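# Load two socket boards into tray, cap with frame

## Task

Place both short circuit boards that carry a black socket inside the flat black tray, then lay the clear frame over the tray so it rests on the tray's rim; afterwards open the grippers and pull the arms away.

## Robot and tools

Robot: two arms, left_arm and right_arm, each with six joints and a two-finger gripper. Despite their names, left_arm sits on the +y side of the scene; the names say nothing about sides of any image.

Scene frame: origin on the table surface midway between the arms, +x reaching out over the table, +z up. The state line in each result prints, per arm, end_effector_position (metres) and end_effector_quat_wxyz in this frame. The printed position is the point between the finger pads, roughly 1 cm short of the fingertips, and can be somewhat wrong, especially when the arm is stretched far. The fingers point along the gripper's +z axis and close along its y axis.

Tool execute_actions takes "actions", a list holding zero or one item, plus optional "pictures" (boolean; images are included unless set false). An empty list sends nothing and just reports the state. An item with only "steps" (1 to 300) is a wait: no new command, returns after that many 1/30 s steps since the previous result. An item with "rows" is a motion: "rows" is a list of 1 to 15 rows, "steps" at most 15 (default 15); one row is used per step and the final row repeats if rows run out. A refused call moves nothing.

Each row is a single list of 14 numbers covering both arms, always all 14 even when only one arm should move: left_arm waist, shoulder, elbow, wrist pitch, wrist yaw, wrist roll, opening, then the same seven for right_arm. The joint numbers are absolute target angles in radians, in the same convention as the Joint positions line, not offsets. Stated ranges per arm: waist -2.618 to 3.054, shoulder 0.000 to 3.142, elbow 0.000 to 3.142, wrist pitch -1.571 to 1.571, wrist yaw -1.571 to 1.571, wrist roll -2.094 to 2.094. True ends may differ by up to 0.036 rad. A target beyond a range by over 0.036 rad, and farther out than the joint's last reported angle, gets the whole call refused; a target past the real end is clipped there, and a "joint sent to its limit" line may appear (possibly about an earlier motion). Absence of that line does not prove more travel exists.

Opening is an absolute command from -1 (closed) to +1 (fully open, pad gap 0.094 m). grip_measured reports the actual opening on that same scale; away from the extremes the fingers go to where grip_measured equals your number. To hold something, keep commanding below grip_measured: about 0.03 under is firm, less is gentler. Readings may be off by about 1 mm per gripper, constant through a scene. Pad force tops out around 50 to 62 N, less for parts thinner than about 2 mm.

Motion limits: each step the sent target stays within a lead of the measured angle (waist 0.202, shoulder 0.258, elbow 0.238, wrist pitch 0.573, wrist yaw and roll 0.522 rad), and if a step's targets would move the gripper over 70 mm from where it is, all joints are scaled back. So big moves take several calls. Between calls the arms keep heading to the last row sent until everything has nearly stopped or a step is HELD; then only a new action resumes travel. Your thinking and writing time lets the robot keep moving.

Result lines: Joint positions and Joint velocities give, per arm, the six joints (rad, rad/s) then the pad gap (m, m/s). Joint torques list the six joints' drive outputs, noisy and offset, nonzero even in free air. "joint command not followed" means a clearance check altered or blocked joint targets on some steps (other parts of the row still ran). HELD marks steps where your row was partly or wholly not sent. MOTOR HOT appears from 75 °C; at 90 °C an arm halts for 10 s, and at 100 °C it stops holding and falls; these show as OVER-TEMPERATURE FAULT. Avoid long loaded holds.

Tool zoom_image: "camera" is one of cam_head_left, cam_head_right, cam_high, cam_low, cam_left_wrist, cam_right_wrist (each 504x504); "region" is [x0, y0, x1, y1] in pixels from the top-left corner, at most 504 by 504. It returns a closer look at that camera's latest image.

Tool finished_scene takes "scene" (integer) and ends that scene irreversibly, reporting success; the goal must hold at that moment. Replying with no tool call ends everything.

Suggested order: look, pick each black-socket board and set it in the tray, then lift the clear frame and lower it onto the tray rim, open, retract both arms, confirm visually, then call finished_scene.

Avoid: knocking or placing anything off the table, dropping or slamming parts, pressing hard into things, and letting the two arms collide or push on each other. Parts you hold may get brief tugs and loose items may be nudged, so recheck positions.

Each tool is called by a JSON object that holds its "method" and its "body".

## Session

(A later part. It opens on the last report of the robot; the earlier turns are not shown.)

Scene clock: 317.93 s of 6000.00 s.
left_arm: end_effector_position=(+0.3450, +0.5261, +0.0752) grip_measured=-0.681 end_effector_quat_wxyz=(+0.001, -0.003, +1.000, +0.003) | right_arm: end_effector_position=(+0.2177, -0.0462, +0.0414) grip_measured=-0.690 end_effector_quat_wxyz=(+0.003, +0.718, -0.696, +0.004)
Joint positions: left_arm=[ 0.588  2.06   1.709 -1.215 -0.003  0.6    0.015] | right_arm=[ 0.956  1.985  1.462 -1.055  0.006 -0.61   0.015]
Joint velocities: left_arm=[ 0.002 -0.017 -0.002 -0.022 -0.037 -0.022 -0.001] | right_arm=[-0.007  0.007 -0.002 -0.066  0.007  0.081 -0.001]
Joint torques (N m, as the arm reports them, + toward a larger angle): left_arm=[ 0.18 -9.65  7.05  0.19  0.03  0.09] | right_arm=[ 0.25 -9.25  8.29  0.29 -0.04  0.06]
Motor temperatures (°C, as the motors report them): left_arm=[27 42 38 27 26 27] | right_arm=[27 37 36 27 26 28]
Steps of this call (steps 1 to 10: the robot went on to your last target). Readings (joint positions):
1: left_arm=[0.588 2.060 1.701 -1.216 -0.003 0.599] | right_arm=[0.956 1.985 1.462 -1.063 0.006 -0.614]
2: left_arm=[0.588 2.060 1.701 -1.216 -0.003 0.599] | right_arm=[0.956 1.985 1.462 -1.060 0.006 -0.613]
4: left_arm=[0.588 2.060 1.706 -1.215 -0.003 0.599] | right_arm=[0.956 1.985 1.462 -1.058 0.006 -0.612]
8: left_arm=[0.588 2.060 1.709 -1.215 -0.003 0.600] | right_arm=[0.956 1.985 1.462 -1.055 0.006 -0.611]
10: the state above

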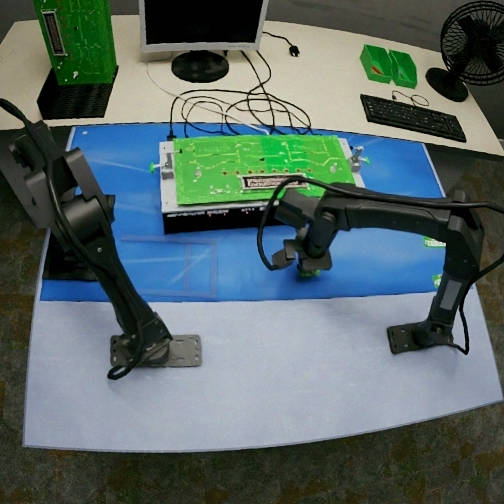

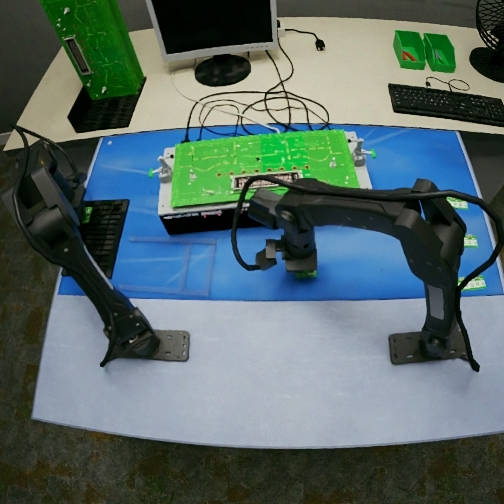

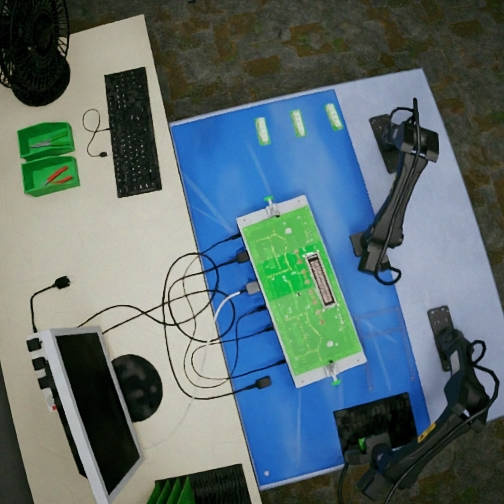

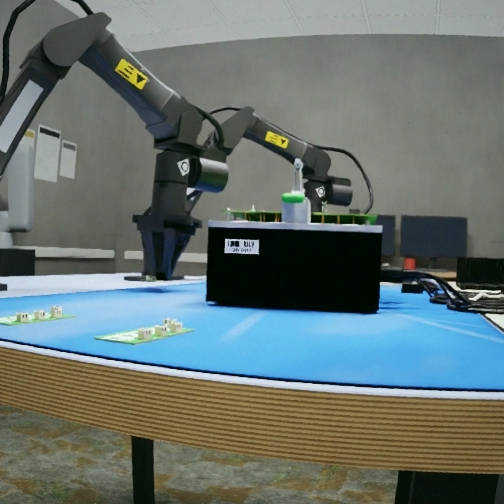

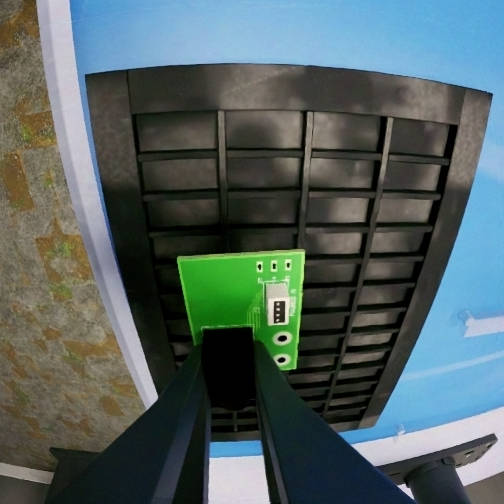

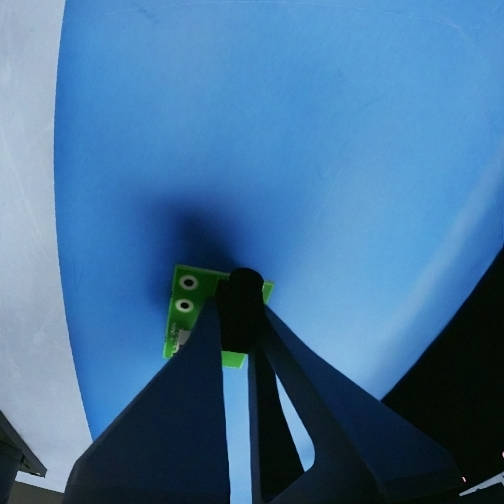

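{"method": "execute_actions", "body": {"actions": [{"rows":[[0.59,2.065,1.70,-1.2,0,0.61,-0.725,0.96,1.985,1.455,-1.04,0,-0.6,-0.725],[0.59,2.072,1.688,-1.185,0,0.61,-0.725,0.96,1.99,1.445,-1.03,0,-0.6,-0.725],[0.59,2.078,1.676,-1.17,0,0.61,-0.725,0.96,1.993,1.437,-1.02,0,-0.6,-0.725],[0.59,2.084,1.664,-1.155,0,0.61,-0.725,0.96,1.996,1.43,-1.012,0,-0.6,-0.725],[0.59,2.09,1.652,-1.14,0,0.61,-0.725,0.96,1.998,1.423,-1.005,0,-0.6,-0.725],[0.59,2.095,1.641,-1.125,0,0.61,-0.725,0.96,1.998,1.417,-0.998,0,-0.6,-0.725],[0.59,2.099,1.631,-1.11,0,0.61,-0.725,0.96,1.998,1.412,-0.992,0,-0.6,-0.725],[0.59,2.102,1.622,-1.097,0,0.61,-0.725,0.96,1.998,1.407,-0.988,0,-0.6,-0.725],[0.59,2.104,1.614,-1.085,0,0.61,-0.725,0.96,1.998,1.403,-0.985,0,-0.6,-0.725]],"steps":15}], "pictures": false}}

{"method": "execute_actions", "body": {"actions": [{"steps":6}]}}

Scene clock: 333.70 s of 6000.00 s.
left_arm: end_effector_position=(+0.3427, +0.5245, +0.0364) grip_measured=-0.681 end_effector_quat_wxyz=(-0.012, -0.003, +1.000, -0.006) | right_arm: end_effector_position=(+0.2158, -0.0491, +0.0289) grip_measured=-0.690 end_effector_quat_wxyz=(+0.002, +0.718, -0.696, +0.003)
Joint positions: left_arm=[ 0.588  2.106  1.622 -1.112 -0.003  0.6    0.015] | right_arm=[ 0.956  1.985  1.41  -1.001  0.006 -0.609  0.015]
Joint velocities: left_arm=[-0.007  0.017 -0.017  0.139 -0.066 -0.051  0.001] | right_arm=[-0.012 -0.002  0.002  0.007  0.066 -0.051 -0.001]
Joint torques (N m, as the arm reports them, + toward a larger angle): left_arm=[ 0.12 -9.26  4.56  0.14  0.01  0.11] | right_arm=[ 0.29 -7.61  5.64  0.27 -0.05  0.06]
Motor temperatures (°C, as the motors report them): left_arm=[27 44 40 27 26 27] | right_arm=[27 38 37 27 26 28]
Steps of this call (steps 1 to 30: the robot went on to your last target; steps 31 to 90: nothing new was sent; then 12.27 s passed at rest; steps 91 to 105: all 15 steps of this action). Readings (joint positions):
91: left_arm=[0.588 2.060 1.709 -1.214 -0.003 0.600] | right_arm=[0.956 1.985 1.462 -1.054 0.006 -0.609]
92: left_arm=[0.588 2.060 1.709 -1.212 -0.003 0.600] | right_arm=[0.956 1.985 1.461 -1.051 0.006 -0.609]
94: left_arm=[0.588 2.060 1.701 -1.196 -0.003 0.600] | right_arm=[0.956 1.985 1.453 -1.040 0.006 -0.609]
98: left_arm=[0.588 2.075 1.659 -1.152 -0.003 0.600] | right_arm=[0.956 1.985 1.424 -1.018 0.006 -0.609]
105: the state above

Scene clock: 333.90 s of 6000.00 s.
left_arm: end_effector_position=(+0.3457, +0.5266, +0.0363) grip_measured=-0.681 end_effector_quat_wxyz=(-0.006, -0.003, +1.000, -0.002) | right_arm: end_effector_position=(+0.2165, -0.0480, +0.0289) grip_measured=-0.690 end_effector_quat_wxyz=(-0.001, +0.718, -0.696, +0.003)
Joint positions: left_arm=[ 0.588  2.106  1.622 -1.098 -0.003  0.6    0.015] | right_arm=[ 0.956  1.985  1.41  -0.996  0.006 -0.609  0.015]
Joint velocities: left_arm=[-0.012 -0.002 -0.007 -0.022  0.007  0.066 -0.001] | right_arm=[-0.007  0.002 -0.007  0.007  0.081 -0.022 -0.001]
Joint torques (N m, as the arm reports them, + toward a larger angle): left_arm=[ 0.11 -9.36  4.68  0.24  0.02  0.09] | right_arm=[ 0.28 -7.65  5.58  0.3  -0.05  0.06]
Motor temperatures (°C, as the motors report them): left_arm=[27 44 40 27 26 27] | right_arm=[27 38 37 27 26 28]
Steps of this call (steps 1 to 6: the robot went on to your last target). Readings (joint positions):
1: left_arm=[0.588 2.106 1.622 -1.108 -0.003 0.600] | right_arm=[0.956 1.985 1.410 -0.999 0.006 -0.609]
2: left_arm=[0.588 2.106 1.622 -1.105 -0.003 0.600] | right_arm=[0.956 1.985 1.410 -0.998 0.006 -0.609]
4: left_arm=[0.588 2.106 1.622 -1.101 -0.003 0.600] | right_arm=[0.956 1.985 1.410 -0.996 0.006 -0.609]
6: the state above

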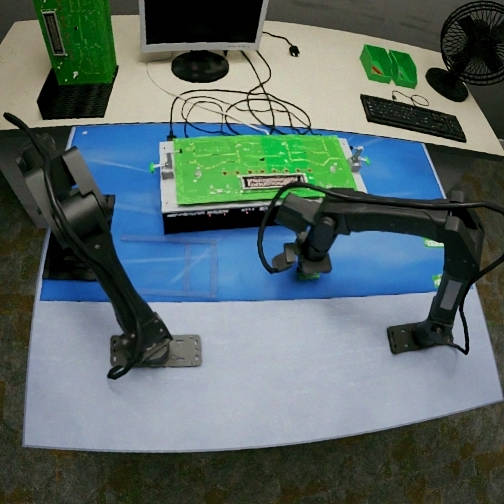

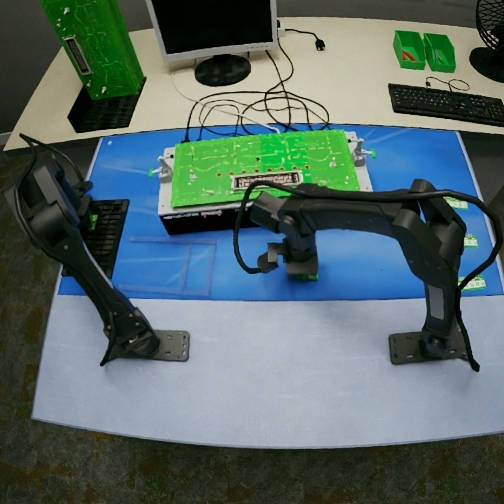

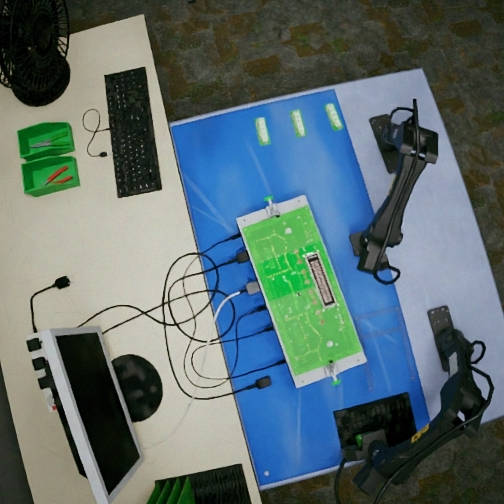

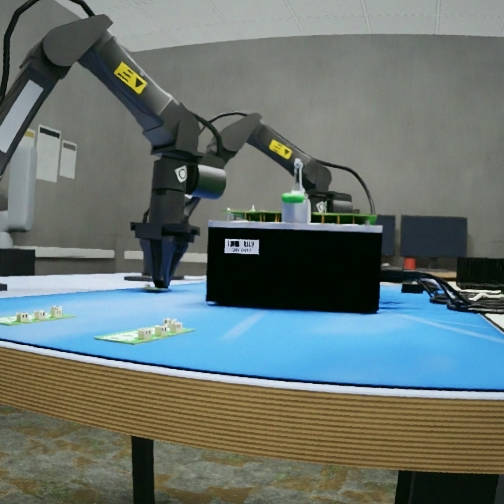

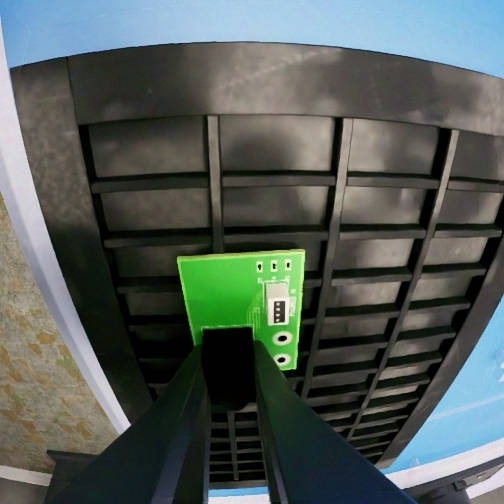

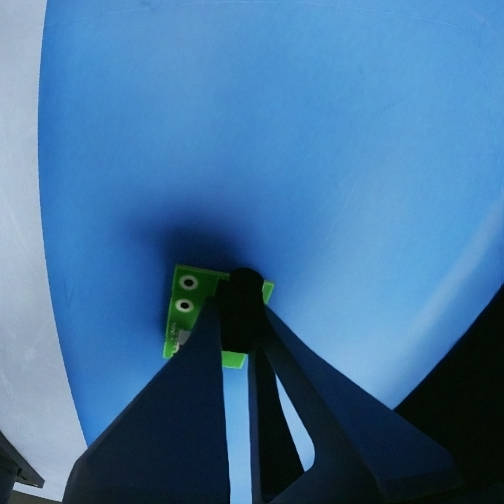

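{"method": "execute_actions", "body": {"actions": [{"rows":[[0.59,2.104,1.604,-1.085,0,0.61,-0.725,0.96,1.995,1.392,-0.975,0,-0.6,-0.725],[0.59,2.104,1.598,-1.08,0,0.61,-0.725,0.96,1.995,1.386,-0.97,0,-0.6,-0.725]],"steps":10}], "pictures": false}}

Scene clock: 339.00 s of 6000.00 s.
left_arm: end_effector_position=(+0.3464, +0.5271, +0.0354) grip_measured=-0.681 end_effector_quat_wxyz=(-0.004, -0.003, +1.000, -0.000) | right_arm: end_effector_position=(+0.2155, -0.0495, +0.0254) grip_measured=-0.690 end_effector_quat_wxyz=(+0.001, +0.718, -0.696, +0.003)
Joint positions: left_arm=[ 0.588  2.106  1.619 -1.089 -0.003  0.6    0.015] | right_arm=[ 0.956  1.985  1.395 -0.983  0.006 -0.609  0.015]
Joint velocities: left_arm=[-0.002 -0.017 -0.017 -0.022  0.007 -0.037 -0.001] | right_arm=[-0.007  0.017  0.002 -0.066  0.066 -0.051 -0.001]
Joint torques (N m, as the arm reports them, + toward a larger angle): left_arm=[ 0.07 -9.1   3.53  0.26  0.03  0.1 ] | right_arm=[ 0.2  -7.83  5.36  0.33 -0.05  0.06]
Motor temperatures (°C, as the motors report them): left_arm=[27 44 39 27 26 27] | right_arm=[27 38 37 27 26 28]
Steps of this call (steps 1 to 30: the robot went on to your last target; steps 31 to 90: nothing new was sent; then 1.77 s passed at rest; steps 91 to 100: all 10 steps of this action). Readings (joint positions):
91: left_arm=[0.588 2.106 1.622 -1.094 -0.003 0.600] | right_arm=[0.956 1.985 1.408 -0.992 0.006 -0.609]
92: left_arm=[0.588 2.106 1.621 -1.093 -0.003 0.600] | right_arm=[0.956 1.985 1.406 -0.989 0.006 -0.609]
94: left_arm=[0.588 2.106 1.619 -1.090 -0.003 0.600] | right_arm=[0.956 1.985 1.398 -0.984 0.006 -0.609]
98: left_arm=[0.588 2.106 1.619 -1.089 -0.003 0.600] | right_arm=[0.956 1.985 1.395 -0.983 0.006 -0.609]
100: the state above

{"method": "execute_actions", "body": {"actions": [{"rows":[[0.59,2.104,1.61,-1.085,0,0.61,-0.65,0.96,1.99,1.39,-0.975,0,-0.6,-0.65],[0.59,2.104,1.61,-1.085,0,0.61,-0.55,0.96,1.99,1.39,-0.975,0,-0.6,-0.55],[0.59,2.104,1.61,-1.085,0,0.61,-0.45,0.96,1.99,1.39,-0.975,0,-0.6,-0.45]],"steps":8}], "pictures": false}}

{"method": "execute_actions", "body": {"actions": [{"rows":[[0.59,2.09,1.645,-1.11,0,0.61,-0.45,0.96,1.97,1.425,-1.01,0,-0.6,-0.45],[0.59,2.07,1.665,-1.15,0,0.61,-0.45,0.96,1.95,1.45,-1.05,0,-0.6,-0.45],[0.59,2.04,1.68,-1.19,0,0.61,-0.45,0.96,1.93,1.47,-1.09,0,-0.6,-0.45],[0.59,2.01,1.68,-1.22,0,0.61,-0.45,0.96,1.9,1.48,-1.12,0,-0.6,-0.45],[0.59,1.97,1.66,-1.25,0,0.61,-0.45,0.96,1.86,1.47,-1.15,0,-0.6,-0.45],[0.59,1.92,1.63,-1.27,0,0.6,-0.45,0.95,1.82,1.44,-1.17,0,-0.6,-0.45],[0.59,1.87,1.59,-1.29,0,0.6,-0.45,0.93,1.77,1.4,-1.18,0,-0.6,-0.45],[0.59,1.82,1.55,-1.3,0,0.59,-0.45,0.9,1.72,1.36,-1.18,0,-0.6,-0.45],[0.59,1.77,1.51,-1.31,0,0.59,-0.45,0.87,1.67,1.31,-1.18,0,-0.6,-0.45],[0.58,1.72,1.47,-1.32,0,0.58,-0.45,0.83,1.62,1.26,-1.18,0,-0.6,-0.45],[0.57,1.67,1.43,-1.33,0,0.58,-0.45,0.79,1.57,1.21,-1.18,0,-0.6,-0.45],[0.55,1.62,1.39,-1.34,0,0.57,-0.45,0.75,1.52,1.16,-1.18,0,-0.6,-0.45],[0.53,1.57,1.35,-1.35,0,0.57,-0.45,0.71,1.47,1.11,-1.18,0,-0.6,-0.45],[0.5,1.52,1.31,-1.36,0,0.56,-0.45,0.67,1.42,1.06,-1.18,0,-0.6,-0.45],[0.46,1.47,1.27,-1.37,0,0.56,-0.45,0.63,1.37,1.02,-1.18,0,-0.6,-0.45]],"steps":15}], "pictures": false}}

{"method": "execute_actions", "body": {"actions": [{"rows":[[0.42,1.42,1.23,-1.37,0,0.55,-0.4,0.58,1.32,0.98,-1.18,0,-0.6,-0.45],[0.37,1.38,1.19,-1.37,0,0.55,-0.4,0.53,1.28,0.94,-1.18,0,-0.6,-0.45],[0.32,1.34,1.15,-1.37,0,0.54,-0.4,0.48,1.24,0.91,-1.18,0,-0.6,-0.45],[0.26,1.31,1.12,-1.37,0,0.54,-0.4,0.43,1.2,0.88,-1.18,0,-0.6,-0.45],[0.2,1.28,1.09,-1.37,0,0.53,-0.4,0.38,1.16,0.85,-1.18,0,-0.6,-0.45],[0.14,1.26,1.07,-1.37,0,0.53,-0.4,0.33,1.13,0.82,-1.18,0,-0.6,-0.45],[0.08,1.25,1.06,-1.37,0,0.52,-0.4,0.28,1.1,0.8,-1.18,0,-0.6,-0.45],[0.02,1.25,1.06,-1.37,0,0.52,-0.4,0.23,1.07,0.78,-1.18,0,-0.6,-0.45],[-0.04,1.25,1.06,-1.37,0,0.51,-0.4,0.18,1.05,0.76,-1.18,0,-0.6,-0.45],[-0.1,1.25,1.06,-1.37,0,0.51,-0.4,0.14,1.03,0.74,-1.18,0,-0.6,-0.45],[-0.16,1.25,1.06,-1.37,0,0.5,-0.4,0.1,1.02,0.73,-1.18,0,-0.6,-0.45],[-0.22,1.25,1.06,-1.37,0,0.5,-0.4,0.07,1.01,0.72,-1.18,0,-0.6,-0.45],[-0.28,1.25,1.06,-1.37,0,0.49,-0.4,0.04,1.0,0.72,-1.18,0,-0.6,-0.45],[-0.34,1.25,1.06,-1.37,0,0.49,-0.4,0.02,1.0,0.72,-1.18,0,-0.6,-0.45],[-0.4,1.25,1.06,-1.37,0,0.48,-0.4,0,1.0,0.72,-1.18,0,-0.6,-0.45]],"steps":15}], "pictures": false}}

{"method": "execute_actions", "body": {"actions": [{"rows":[[-0.46,1.25,1.06,-1.37,0,0.48,-0.4,0,1.0,0.72,-1.18,0,-0.6,-0.45],[-0.52,1.25,1.06,-1.37,0,0.47,-0.4,0,1.0,0.72,-1.18,0,-0.6,-0.45],[-0.58,1.25,1.07,-1.37,0,0.47,-0.4,0,1.0,0.72,-1.18,0,-0.6,-0.45],[-0.64,1.26,1.08,-1.37,0,0.46,-0.4,0,1.0,0.72,-1.18,0,-0.6,-0.45],[-0.7,1.28,1.1,-1.37,0,0.46,-0.4,0,1.0,0.72,-1.18,0,-0.6,-0.45],[-0.76,1.31,1.13,-1.37,0,0.46,-0.4,0,1.0,0.72,-1.18,0,-0.6,-0.45],[-0.82,1.35,1.17,-1.36,0,0.46,-0.4,0,1.0,0.72,-1.18,0,-0.6,-0.45],[-0.88,1.39,1.2,-1.35,0,0.46,-0.4,0,1.0,0.72,-1.18,0,-0.6,-0.45],[-0.93,1.43,1.23,-1.34,0,0.46,-0.4,0,1.0,0.72,-1.18,0,-0.6,-0.45],[-0.98,1.47,1.26,-1.33,0,0.46,-0.4,0,1.0,0.72,-1.18,0,-0.6,-0.45],[-1.02,1.51,1.29,-1.32,0,0.46,-0.4,0,1.0,0.72,-1.18,0,-0.6,-0.45],[-1.055,1.55,1.32,-1.31,0,0.46,-0.4,0,1.0,0.72,-1.18,0,-0.6,-0.45],[-1.085,1.59,1.35,-1.3,0,0.46,-0.4,0,1.0,0.72,-1.18,0,-0.6,-0.45],[-1.105,1.63,1.38,-1.29,0,0.46,-0.4,0,1.0,0.72,-1.18,0,-0.6,-0.45],[-1.12,1.67,1.41,-1.28,0,0.46,-0.4,0,1.0,0.72,-1.18,0,-0.6,-0.45]],"steps":15}], "pictures": false}}

{"method": "execute_actions", "body": {"actions": [{"rows":[[-1.128,1.71,1.44,-1.27,0,0.46,-0.4,0,1.0,0.72,-1.18,0,-0.6,-0.45],[-1.128,1.75,1.47,-1.26,0,0.46,-0.4,0,1.0,0.72,-1.18,0,-0.6,-0.45],[-1.128,1.79,1.5,-1.25,0,0.46,-0.4,0,1.0,0.72,-1.18,0,-0.6,-0.45],[-1.128,1.83,1.53,-1.24,0,0.46,-0.4,0,1.0,0.72,-1.18,0,-0.6,-0.45],[-1.128,1.87,1.56,-1.23,0,0.46,-0.4,0,1.0,0.72,-1.18,0,-0.6,-0.45],[-1.128,1.91,1.59,-1.22,0,0.46,-0.4,0,1.0,0.72,-1.18,0,-0.6,-0.45],[-1.128,1.95,1.62,-1.21,0,0.46,-0.4,0,1.0,0.72,-1.18,0,-0.6,-0.45],[-1.128,1.98,1.645,-1.2,0,0.46,-0.4,0,1.0,0.72,-1.18,0,-0.6,-0.45],[-1.128,2.01,1.665,-1.185,0,0.46,-0.4,0,1.0,0.72,-1.18,0,-0.6,-0.45],[-1.128,2.04,1.68,-1.17,0,0.46,-0.4,0,1.0,0.72,-1.18,0,-0.6,-0.45],[-1.128,2.06,1.69,-1.155,0,0.46,-0.4,0,1.0,0.72,-1.18,0,-0.6,-0.45],[-1.128,2.075,1.695,-1.145,0,0.46,-0.4,0,1.0,0.72,-1.18,0,-0.6,-0.45],[-1.128,2.087,1.695,-1.135,0,0.46,-0.4,0,1.0,0.72,-1.18,0,-0.6,-0.45],[-1.128,2.095,1.695,-1.13,0,0.46,-0.4,0,1.0,0.72,-1.18,0,-0.6,-0.45]],"steps":15}], "pictures": false}}

{"method": "execute_actions", "body": {"actions": [{"steps":12}]}}

Scene clock: 415.73 s of 6000.00 s.
left_arm: end_effector_position=(+0.3464, +0.5271, +0.0354) grip_measured=-0.452 end_effector_quat_wxyz=(-0.004, -0.003, +1.000, -0.000) | right_arm: end_effector_position=(+0.2155, -0.0494, +0.0254) grip_measured=-0.452 end_effector_quat_wxyz=(+0.000, +0.718, -0.696, +0.003)
Joint positions: left_arm=[ 0.588  2.106  1.619 -1.089 -0.003  0.601  0.026] | right_arm=[ 0.956  1.985  1.395 -0.983  0.006 -0.609  0.026]
Joint velocities: left_arm=[-0.007 -0.002 -0.002  0.051 -0.007  0.037 -0.001] | right_arm=[ 0.007  0.012 -0.012  0.037 -0.037 -0.022 -0.   ]
Joint torques (N m, as the arm reports them, + toward a larger angle): left_arm=[ 0.18 -9.48  4.59  0.16  0.05  0.1 ] | right_arm=[ 0.25 -8.13  5.71  0.28 -0.04  0.06]
Motor temperatures (°C, as the motors report them): left_arm=[27 46 37 27 26 27] | right_arm=[27 37 36 27 26 28]
Steps of this call (steps 1 to 15: the robot went on to your last target; steps 16 to 90: nothing new was sent; then 73.47 s passed at rest; steps 91 to 98: all 8 steps of this action). Readings (joint positions):
91: left_arm=[0.588 2.106 1.619 -1.089 -0.003 0.600] | right_arm=[0.956 1.985 1.395 -0.983 0.006 -0.609]
92: left_arm=[0.588 2.106 1.619 -1.089 -0.003 0.601] | right_arm=[0.956 1.985 1.395 -0.983 0.006 -0.609]
94: left_arm=[0.588 2.106 1.619 -1.089 -0.003 0.601] | right_arm=[0.956 1.985 1.395 -0.983 0.006 -0.609]
98: the state above

Scene clock: 416.23 s of 6000.00 s.
left_arm: end_effector_position=(+0.2647, +0.4540, +0.1518) grip_measured=-0.452 end_effector_quat_wxyz=(+0.041, +0.012, +0.999, +0.030) | right_arm: end_effector_position=(+0.2141, -0.1754, +0.1073) grip_measured=-0.452 end_effector_quat_wxyz=(+0.047, -0.620, +0.783, +0.002)
Joint positions: left_arm=[ 0.54   1.541  1.366 -1.294 -0.006  0.583  0.026] | right_arm=[ 0.696  1.461  1.116 -1.132  0.002 -0.609  0.026]
Joint velocities: left_arm=[-0.803 -1.409 -1.199 -0.359  0.066 -0.11   0.001] | right_arm=[-1.267 -1.331 -1.453 -0.286  0.066  0.081 -0.002]
Joint torques (N m, as the arm reports them, + toward a larger angle): left_arm=[-1.82 -4.25  3.96  0.16  0.13 -0.05] | right_arm=[ 0.9  -5.38  6.07  0.14 -0.06  0.05]
Motor temperatures (°C, as the motors report them): left_arm=[27 46 37 27 26 27] | right_arm=[27 38 36 27 26 28]
Steps of this call (steps 1 to 15: all 15 steps of this action). Readings (joint positions):
1: left_arm=[0.588 2.106 1.619 -1.090 -0.003 0.601] | right_arm=[0.956 1.985 1.395 -0.984 0.006 -0.609]
2: left_arm=[0.588 2.106 1.622 -1.097 -0.003 0.601] | right_arm=[0.956 1.985 1.400 -0.994 0.006 -0.609]
4: left_arm=[0.588 2.093 1.633 -1.128 -0.003 0.601] | right_arm=[0.956 1.980 1.422 -1.030 0.006 -0.609]
8: left_arm=[0.588 1.952 1.604 -1.193 -0.003 0.600] | right_arm=[0.950 1.858 1.408 -1.086 0.005 -0.609]
15: the state above

Scene clock: 416.73 s of 6000.00 s.
left_arm: end_effector_position=(+0.2094, +0.2478, +0.1339) grip_measured=-0.402 end_effector_quat_wxyz=(+0.006, +0.384, +0.923, +0.002) | right_arm: end_effector_position=(+0.1742, -0.3406, +0.0817) grip_measured=-0.452 end_effector_quat_wxyz=(+0.042, -0.337, +0.940, -0.015)
Joint positions: left_arm=[-0.293  1.266  1.073 -1.365 -0.003  0.513  0.028] | right_arm=[ 0.045  1.029  0.727 -1.179  0.008 -0.608  0.026]
Joint velocities: left_arm=[-1.712 -0.002 -0.012  0.037 -0.051 -0.168  0.001] | right_arm=[-0.647 -0.066 -0.061  0.037 -0.007  0.066 -0.001]
Joint torques (N m, as the arm reports them, + toward a larger angle): left_arm=[-0.3  -3.56  4.49  0.09  0.03 -0.12] | right_arm=[-0.31 -2.98  6.38  0.41 -0.04  0.04]
Motor temperatures (°C, as the motors report them): left_arm=[27 45 37 27 26 27] | right_arm=[27 37 36 27 26 28]
Steps of this call (steps 1 to 15: all 15 steps of this action). Readings (joint positions):
1: left_arm=[0.506 1.493 1.324 -1.307 -0.007 0.578] | right_arm=[0.651 1.415 1.067 -1.139 0.003 -0.609]
2: left_arm=[0.463 1.450 1.281 -1.317 -0.007 0.574] | right_arm=[0.607 1.372 1.020 -1.146 0.004 -0.609]
4: left_arm=[0.360 1.373 1.198 -1.332 -0.007 0.566] | right_arm=[0.514 1.293 0.938 -1.159 0.005 -0.609]
8: left_arm=[0.122 1.276 1.086 -1.358 -0.003 0.548] | right_arm=[0.316 1.147 0.821 -1.170 0.006 -0.609]
15: the state above

Scene clock: 417.23 s of 6000.00 s.
left_arm: end_effector_position=(+0.1580, +0.0569, +0.1313) grip_measured=-0.402 end_effector_quat_wxyz=(+0.000, +0.694, +0.720, +0.002) | right_arm: end_effector_position=(+0.1743, -0.3458, +0.0815) grip_measured=-0.452 end_effector_quat_wxyz=(+0.042, -0.321, +0.946, -0.016)
Joint positions: left_arm=[-1.079  1.596  1.345 -1.319 -0.003  0.472  0.028] | right_arm=[ 0.012  1.027  0.725 -1.179  0.008 -0.608  0.026]
Joint velocities: left_arm=[-0.716  1.16   0.823  0.212 -0.051 -0.007  0.001] | right_arm=[ 0.002 -0.002 -0.007  0.051  0.037 -0.022 -0.   ]
Joint torques (N m, as the arm reports them, + toward a larger angle): left_arm=[ 0.17 -5.07  6.23  0.23  0.04 -0.07] | right_arm=[-0.8  -3.29  6.2   0.37 -0.06  0.04]
Motor temperatures (°C, as the motors report them): left_arm=[27 45 37 27 26 27] | right_arm=[27 37 36 27 26 28]
Steps of this call (steps 1 to 15: all 15 steps of this action). Readings (joint positions):
1: left_arm=[-0.353 1.266 1.073 -1.365 -0.003 0.508] | right_arm=[0.027 1.027 0.725 -1.179 0.008 -0.608]
2: left_arm=[-0.413 1.266 1.073 -1.365 -0.003 0.503] | right_arm=[0.017 1.027 0.725 -1.179 0.008 -0.608]
4: left_arm=[-0.533 1.266 1.073 -1.365 -0.003 0.493] | right_arm=[0.012 1.027 0.725 -1.179 0.008 -0.608]
8: left_arm=[-0.771 1.316 1.123 -1.376 -0.004 0.480] | right_arm=[0.012 1.027 0.725 -1.179 0.008 -0.608]
15: the state above

Scene clock: 417.73 s of 6000.00 s.
left_arm: end_effector_position=(+0.1990, -0.0552, +0.0542) grip_measured=-0.402 end_effector_quat_wxyz=(-0.003, +0.710, +0.705, +0.002) | right_arm: end_effector_position=(+0.1743, -0.3458, +0.0815) grip_measured=-0.452 end_effector_quat_wxyz=(+0.042, -0.321, +0.946, -0.016)
Joint positions: left_arm=[-1.126  2.089  1.668 -1.157 -0.002  0.47   0.028] | right_arm=[ 0.012  1.027  0.725 -1.179  0.008 -0.608  0.026]
Joint velocities: left_arm=[ 0.017  0.305 -0.002  0.11   0.022 -0.037 -0.   ] | right_arm=[ 0.002 -0.002 -0.012 -0.007 -0.022 -0.081 -0.002]
Joint torques (N m, as the arm reports them, + toward a larger angle): left_arm=[ -0.14 -10.12   7.24   0.07   0.08  -0.05] | right_arm=[-0.79 -3.29  6.22  0.37 -0.06  0.04]
Motor temperatures (°C, as the motors report them): left_arm=[27 45 38 27 26 27] | right_arm=[27 37 36 27 26 28]
Steps of this call (steps 1 to 15: all 15 steps of this action). Readings (joint positions):
1: left_arm=[-1.101 1.637 1.373 -1.311 -0.003 0.472] | right_arm=[0.012 1.027 0.725 -1.179 0.008 -0.608]
2: left_arm=[-1.115 1.678 1.402 -1.302 -0.003 0.472] | right_arm=[0.012 1.027 0.725 -1.179 0.008 -0.608]
4: left_arm=[-1.126 1.757 1.461 -1.285 -0.002 0.472] | right_arm=[0.012 1.027 0.725 -1.179 0.008 -0.608]
8: left_arm=[-1.126 1.914 1.580 -1.246 -0.002 0.471] | right_arm=[0.012 1.027 0.725 -1.179 0.008 -0.608]
15: the state above

Scene clock: 418.13 s of 6000.00 s.
left_arm: end_effector_position=(+0.2007, -0.0585, +0.0487) grip_measured=-0.402 end_effector_quat_wxyz=(-0.001, +0.710, +0.705, +0.002) | right_arm: end_effector_position=(+0.1743, -0.3458, +0.0815) grip_measured=-0.452 end_effector_quat_wxyz=(+0.042, -0.321, +0.946, -0.016)
Joint positions: left_arm=[-1.126  2.105  1.67  -1.14  -0.002  0.47   0.028] | right_arm=[ 0.012  1.027  0.725 -1.179  0.008 -0.608  0.026]
Joint velocities: left_arm=[-0.012  0.007  0.012 -0.022  0.037 -0.022  0.001] | right_arm=[ 0.007 -0.007  0.007  0.022 -0.037  0.022  0.   ]
Joint torques (N m, as the arm reports them, + toward a larger angle): left_arm=[ -0.12 -10.     7.13   0.16   0.06  -0.09] | right_arm=[-0.79 -3.29  6.22  0.37 -0.06  0.05]
Motor temperatures (°C, as the motors report them): left_arm=[27 45 38 27 26 27] | right_arm=[27 37 36 27 26 28]
Steps of this call (steps 1 to 12: the robot went on to your last target). Readings (joint positions):
1: left_arm=[-1.126 2.098 1.668 -1.153 -0.002 0.470] | right_arm=[0.012 1.027 0.725 -1.179 0.008 -0.608]
2: left_arm=[-1.126 2.103 1.668 -1.150 -0.002 0.470] | right_arm=[0.012 1.027 0.725 -1.179 0.008 -0.608]
4: left_arm=[-1.126 2.105 1.668 -1.146 -0.002 0.470] | right_arm=[0.012 1.027 0.725 -1.179 0.008 -0.608]
8: left_arm=[-1.126 2.105 1.670 -1.141 -0.002 0.470] | right_arm=[0.012 1.027 0.725 -1.179 0.008 -0.608]
12: the state above

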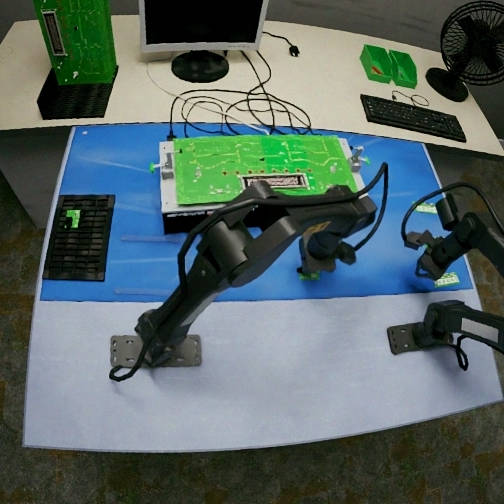

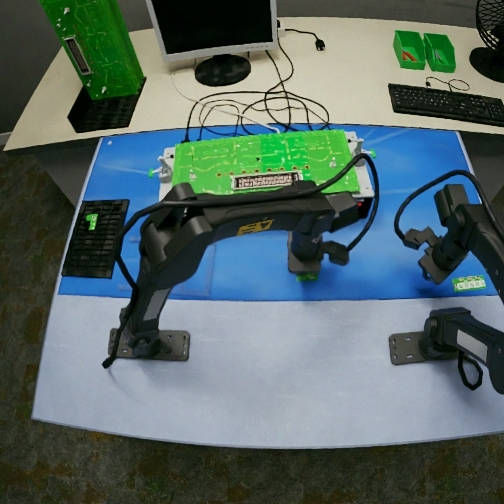

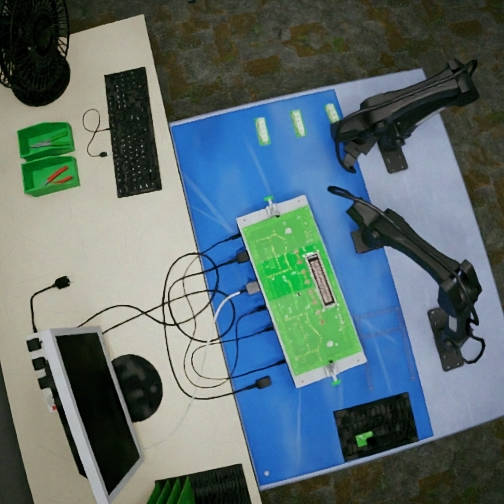

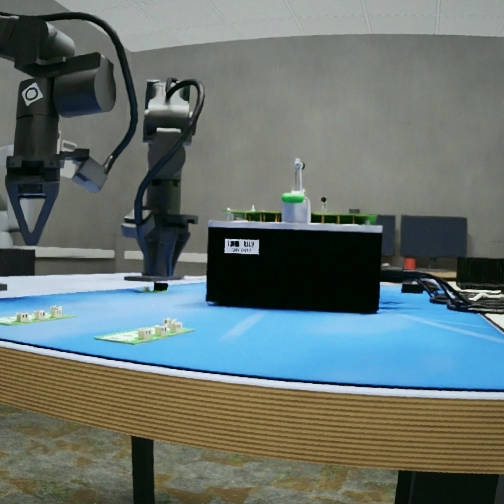

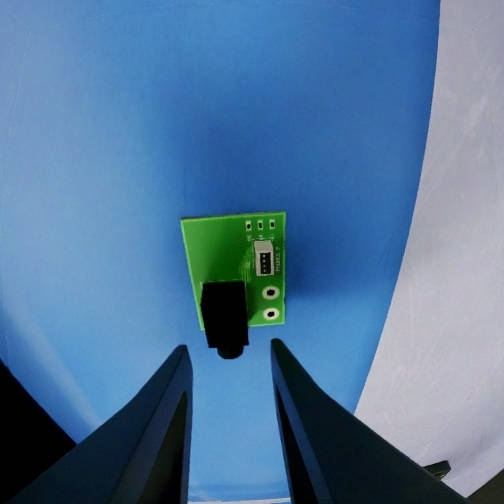

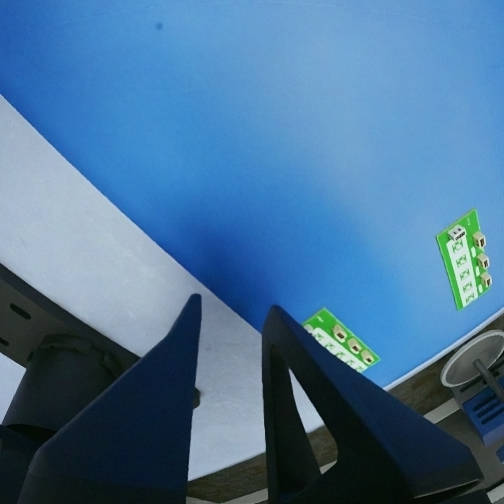

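Needs ~+2 mm x; nudge waist and descend.

{"method": "execute_actions", "body": {"actions": [{"rows":[[-1.11,2.108,1.66,-1.12,0,0.46,-0.4,0,1.0,0.72,-1.18,0,-0.6,-0.45],[-1.11,2.114,1.648,-1.105,0,0.46,-0.4,0,1.0,0.72,-1.18,0,-0.6,-0.45],[-1.11,2.12,1.637,-1.09,0,0.46,-0.4,0,1.0,0.72,-1.18,0,-0.6,-0.45],[-1.11,2.125,1.626,-1.077,0,0.46,-0.4,0,1.0,0.72,-1.18,0,-0.6,-0.45],[-1.11,2.129,1.616,-1.063,0,0.46,-0.4,0,1.0,0.72,-1.18,0,-0.6,-0.45],[-1.11,2.132,1.608,-1.05,0,0.46,-0.4,0,1.0,0.72,-1.18,0,-0.6,-0.45]],"steps":15}]}}

Scene clock: 425.83 s of 6000.00 s.
left_arm: end_effector_position=(+0.2009, -0.0590, +0.0262) grip_measured=-0.402 end_effector_quat_wxyz=(-0.003, +0.710, +0.705, +0.002) | right_arm: end_effector_position=(+0.1743, -0.3458, +0.0815) grip_measured=-0.452 end_effector_quat_wxyz=(+0.042, -0.321, +0.946, -0.016)
Joint positions: left_arm=[-1.126  2.13   1.619 -1.066 -0.002  0.47   0.028] | right_arm=[ 0.012  1.027  0.725 -1.179  0.008 -0.608  0.026]
Joint velocities: left_arm=[ 0.007  0.027 -0.002  0.037 -0.022  0.022  0.001] | right_arm=[ 0.007  0.022  0.002 -0.007  0.022 -0.037 -0.   ]
Joint torques (N m, as the arm reports them, + toward a larger angle): left_arm=[ 0.91 -9.3   4.56  0.27  0.02 -0.11] | right_arm=[-0.8  -3.28  6.2   0.37 -0.06  0.04]
Motor temperatures (°C, as the motors report them): left_arm=[27 46 39 27 26 27] | right_arm=[27 36 36 27 26 28]
Steps of this call (steps 1 to 30: the robot went on to your last target; steps 31 to 90: nothing new was sent; then 4.20 s passed at rest; steps 91 to 105: all 15 steps of this action). Readings (joint positions):
91: left_arm=[-1.126 2.105 1.670 -1.138 -0.002 0.470] | right_arm=[0.012 1.027 0.725 -1.179 0.008 -0.608]
92: left_arm=[-1.126 2.105 1.670 -1.135 -0.002 0.470] | right_arm=[0.012 1.027 0.725 -1.179 0.008 -0.608]
94: left_arm=[-1.126 2.105 1.662 -1.118 -0.002 0.470] | right_arm=[0.012 1.027 0.725 -1.179 0.008 -0.608]
98: left_arm=[-1.126 2.115 1.630 -1.084 -0.002 0.470] | right_arm=[0.012 1.027 0.725 -1.179 0.008 -0.608]
105: the state above

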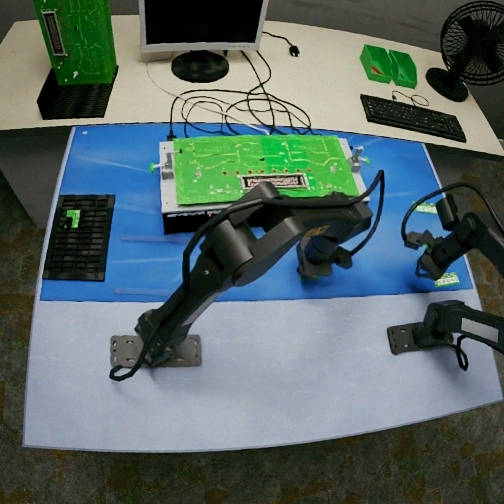

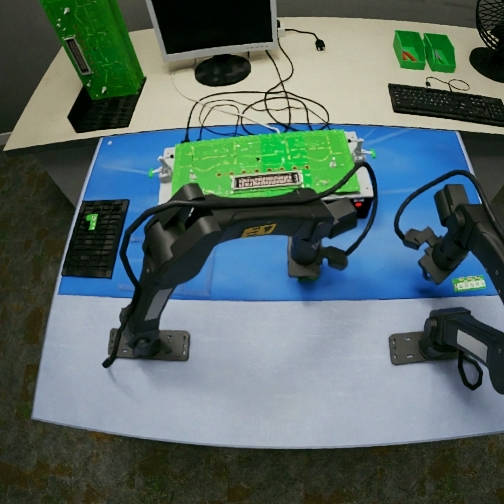

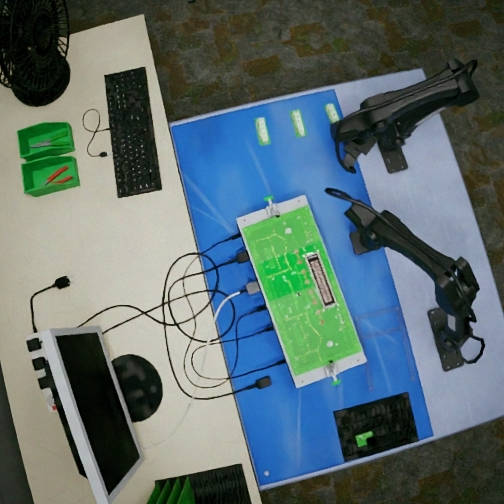

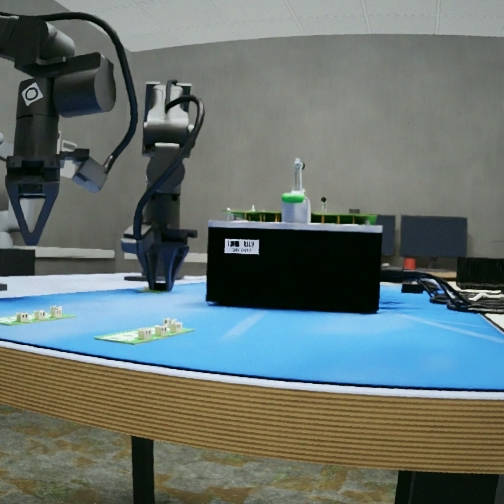

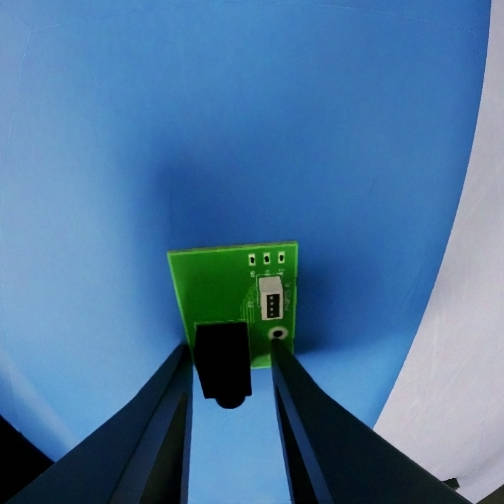

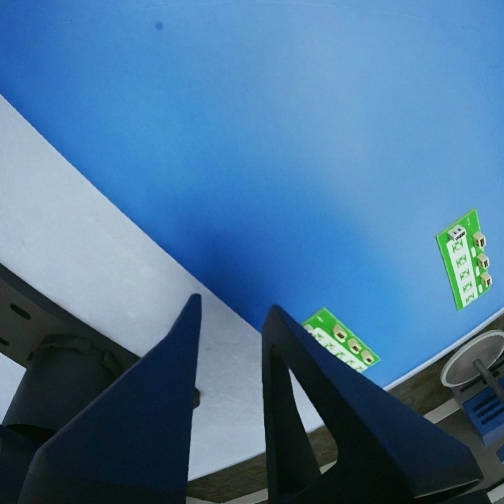

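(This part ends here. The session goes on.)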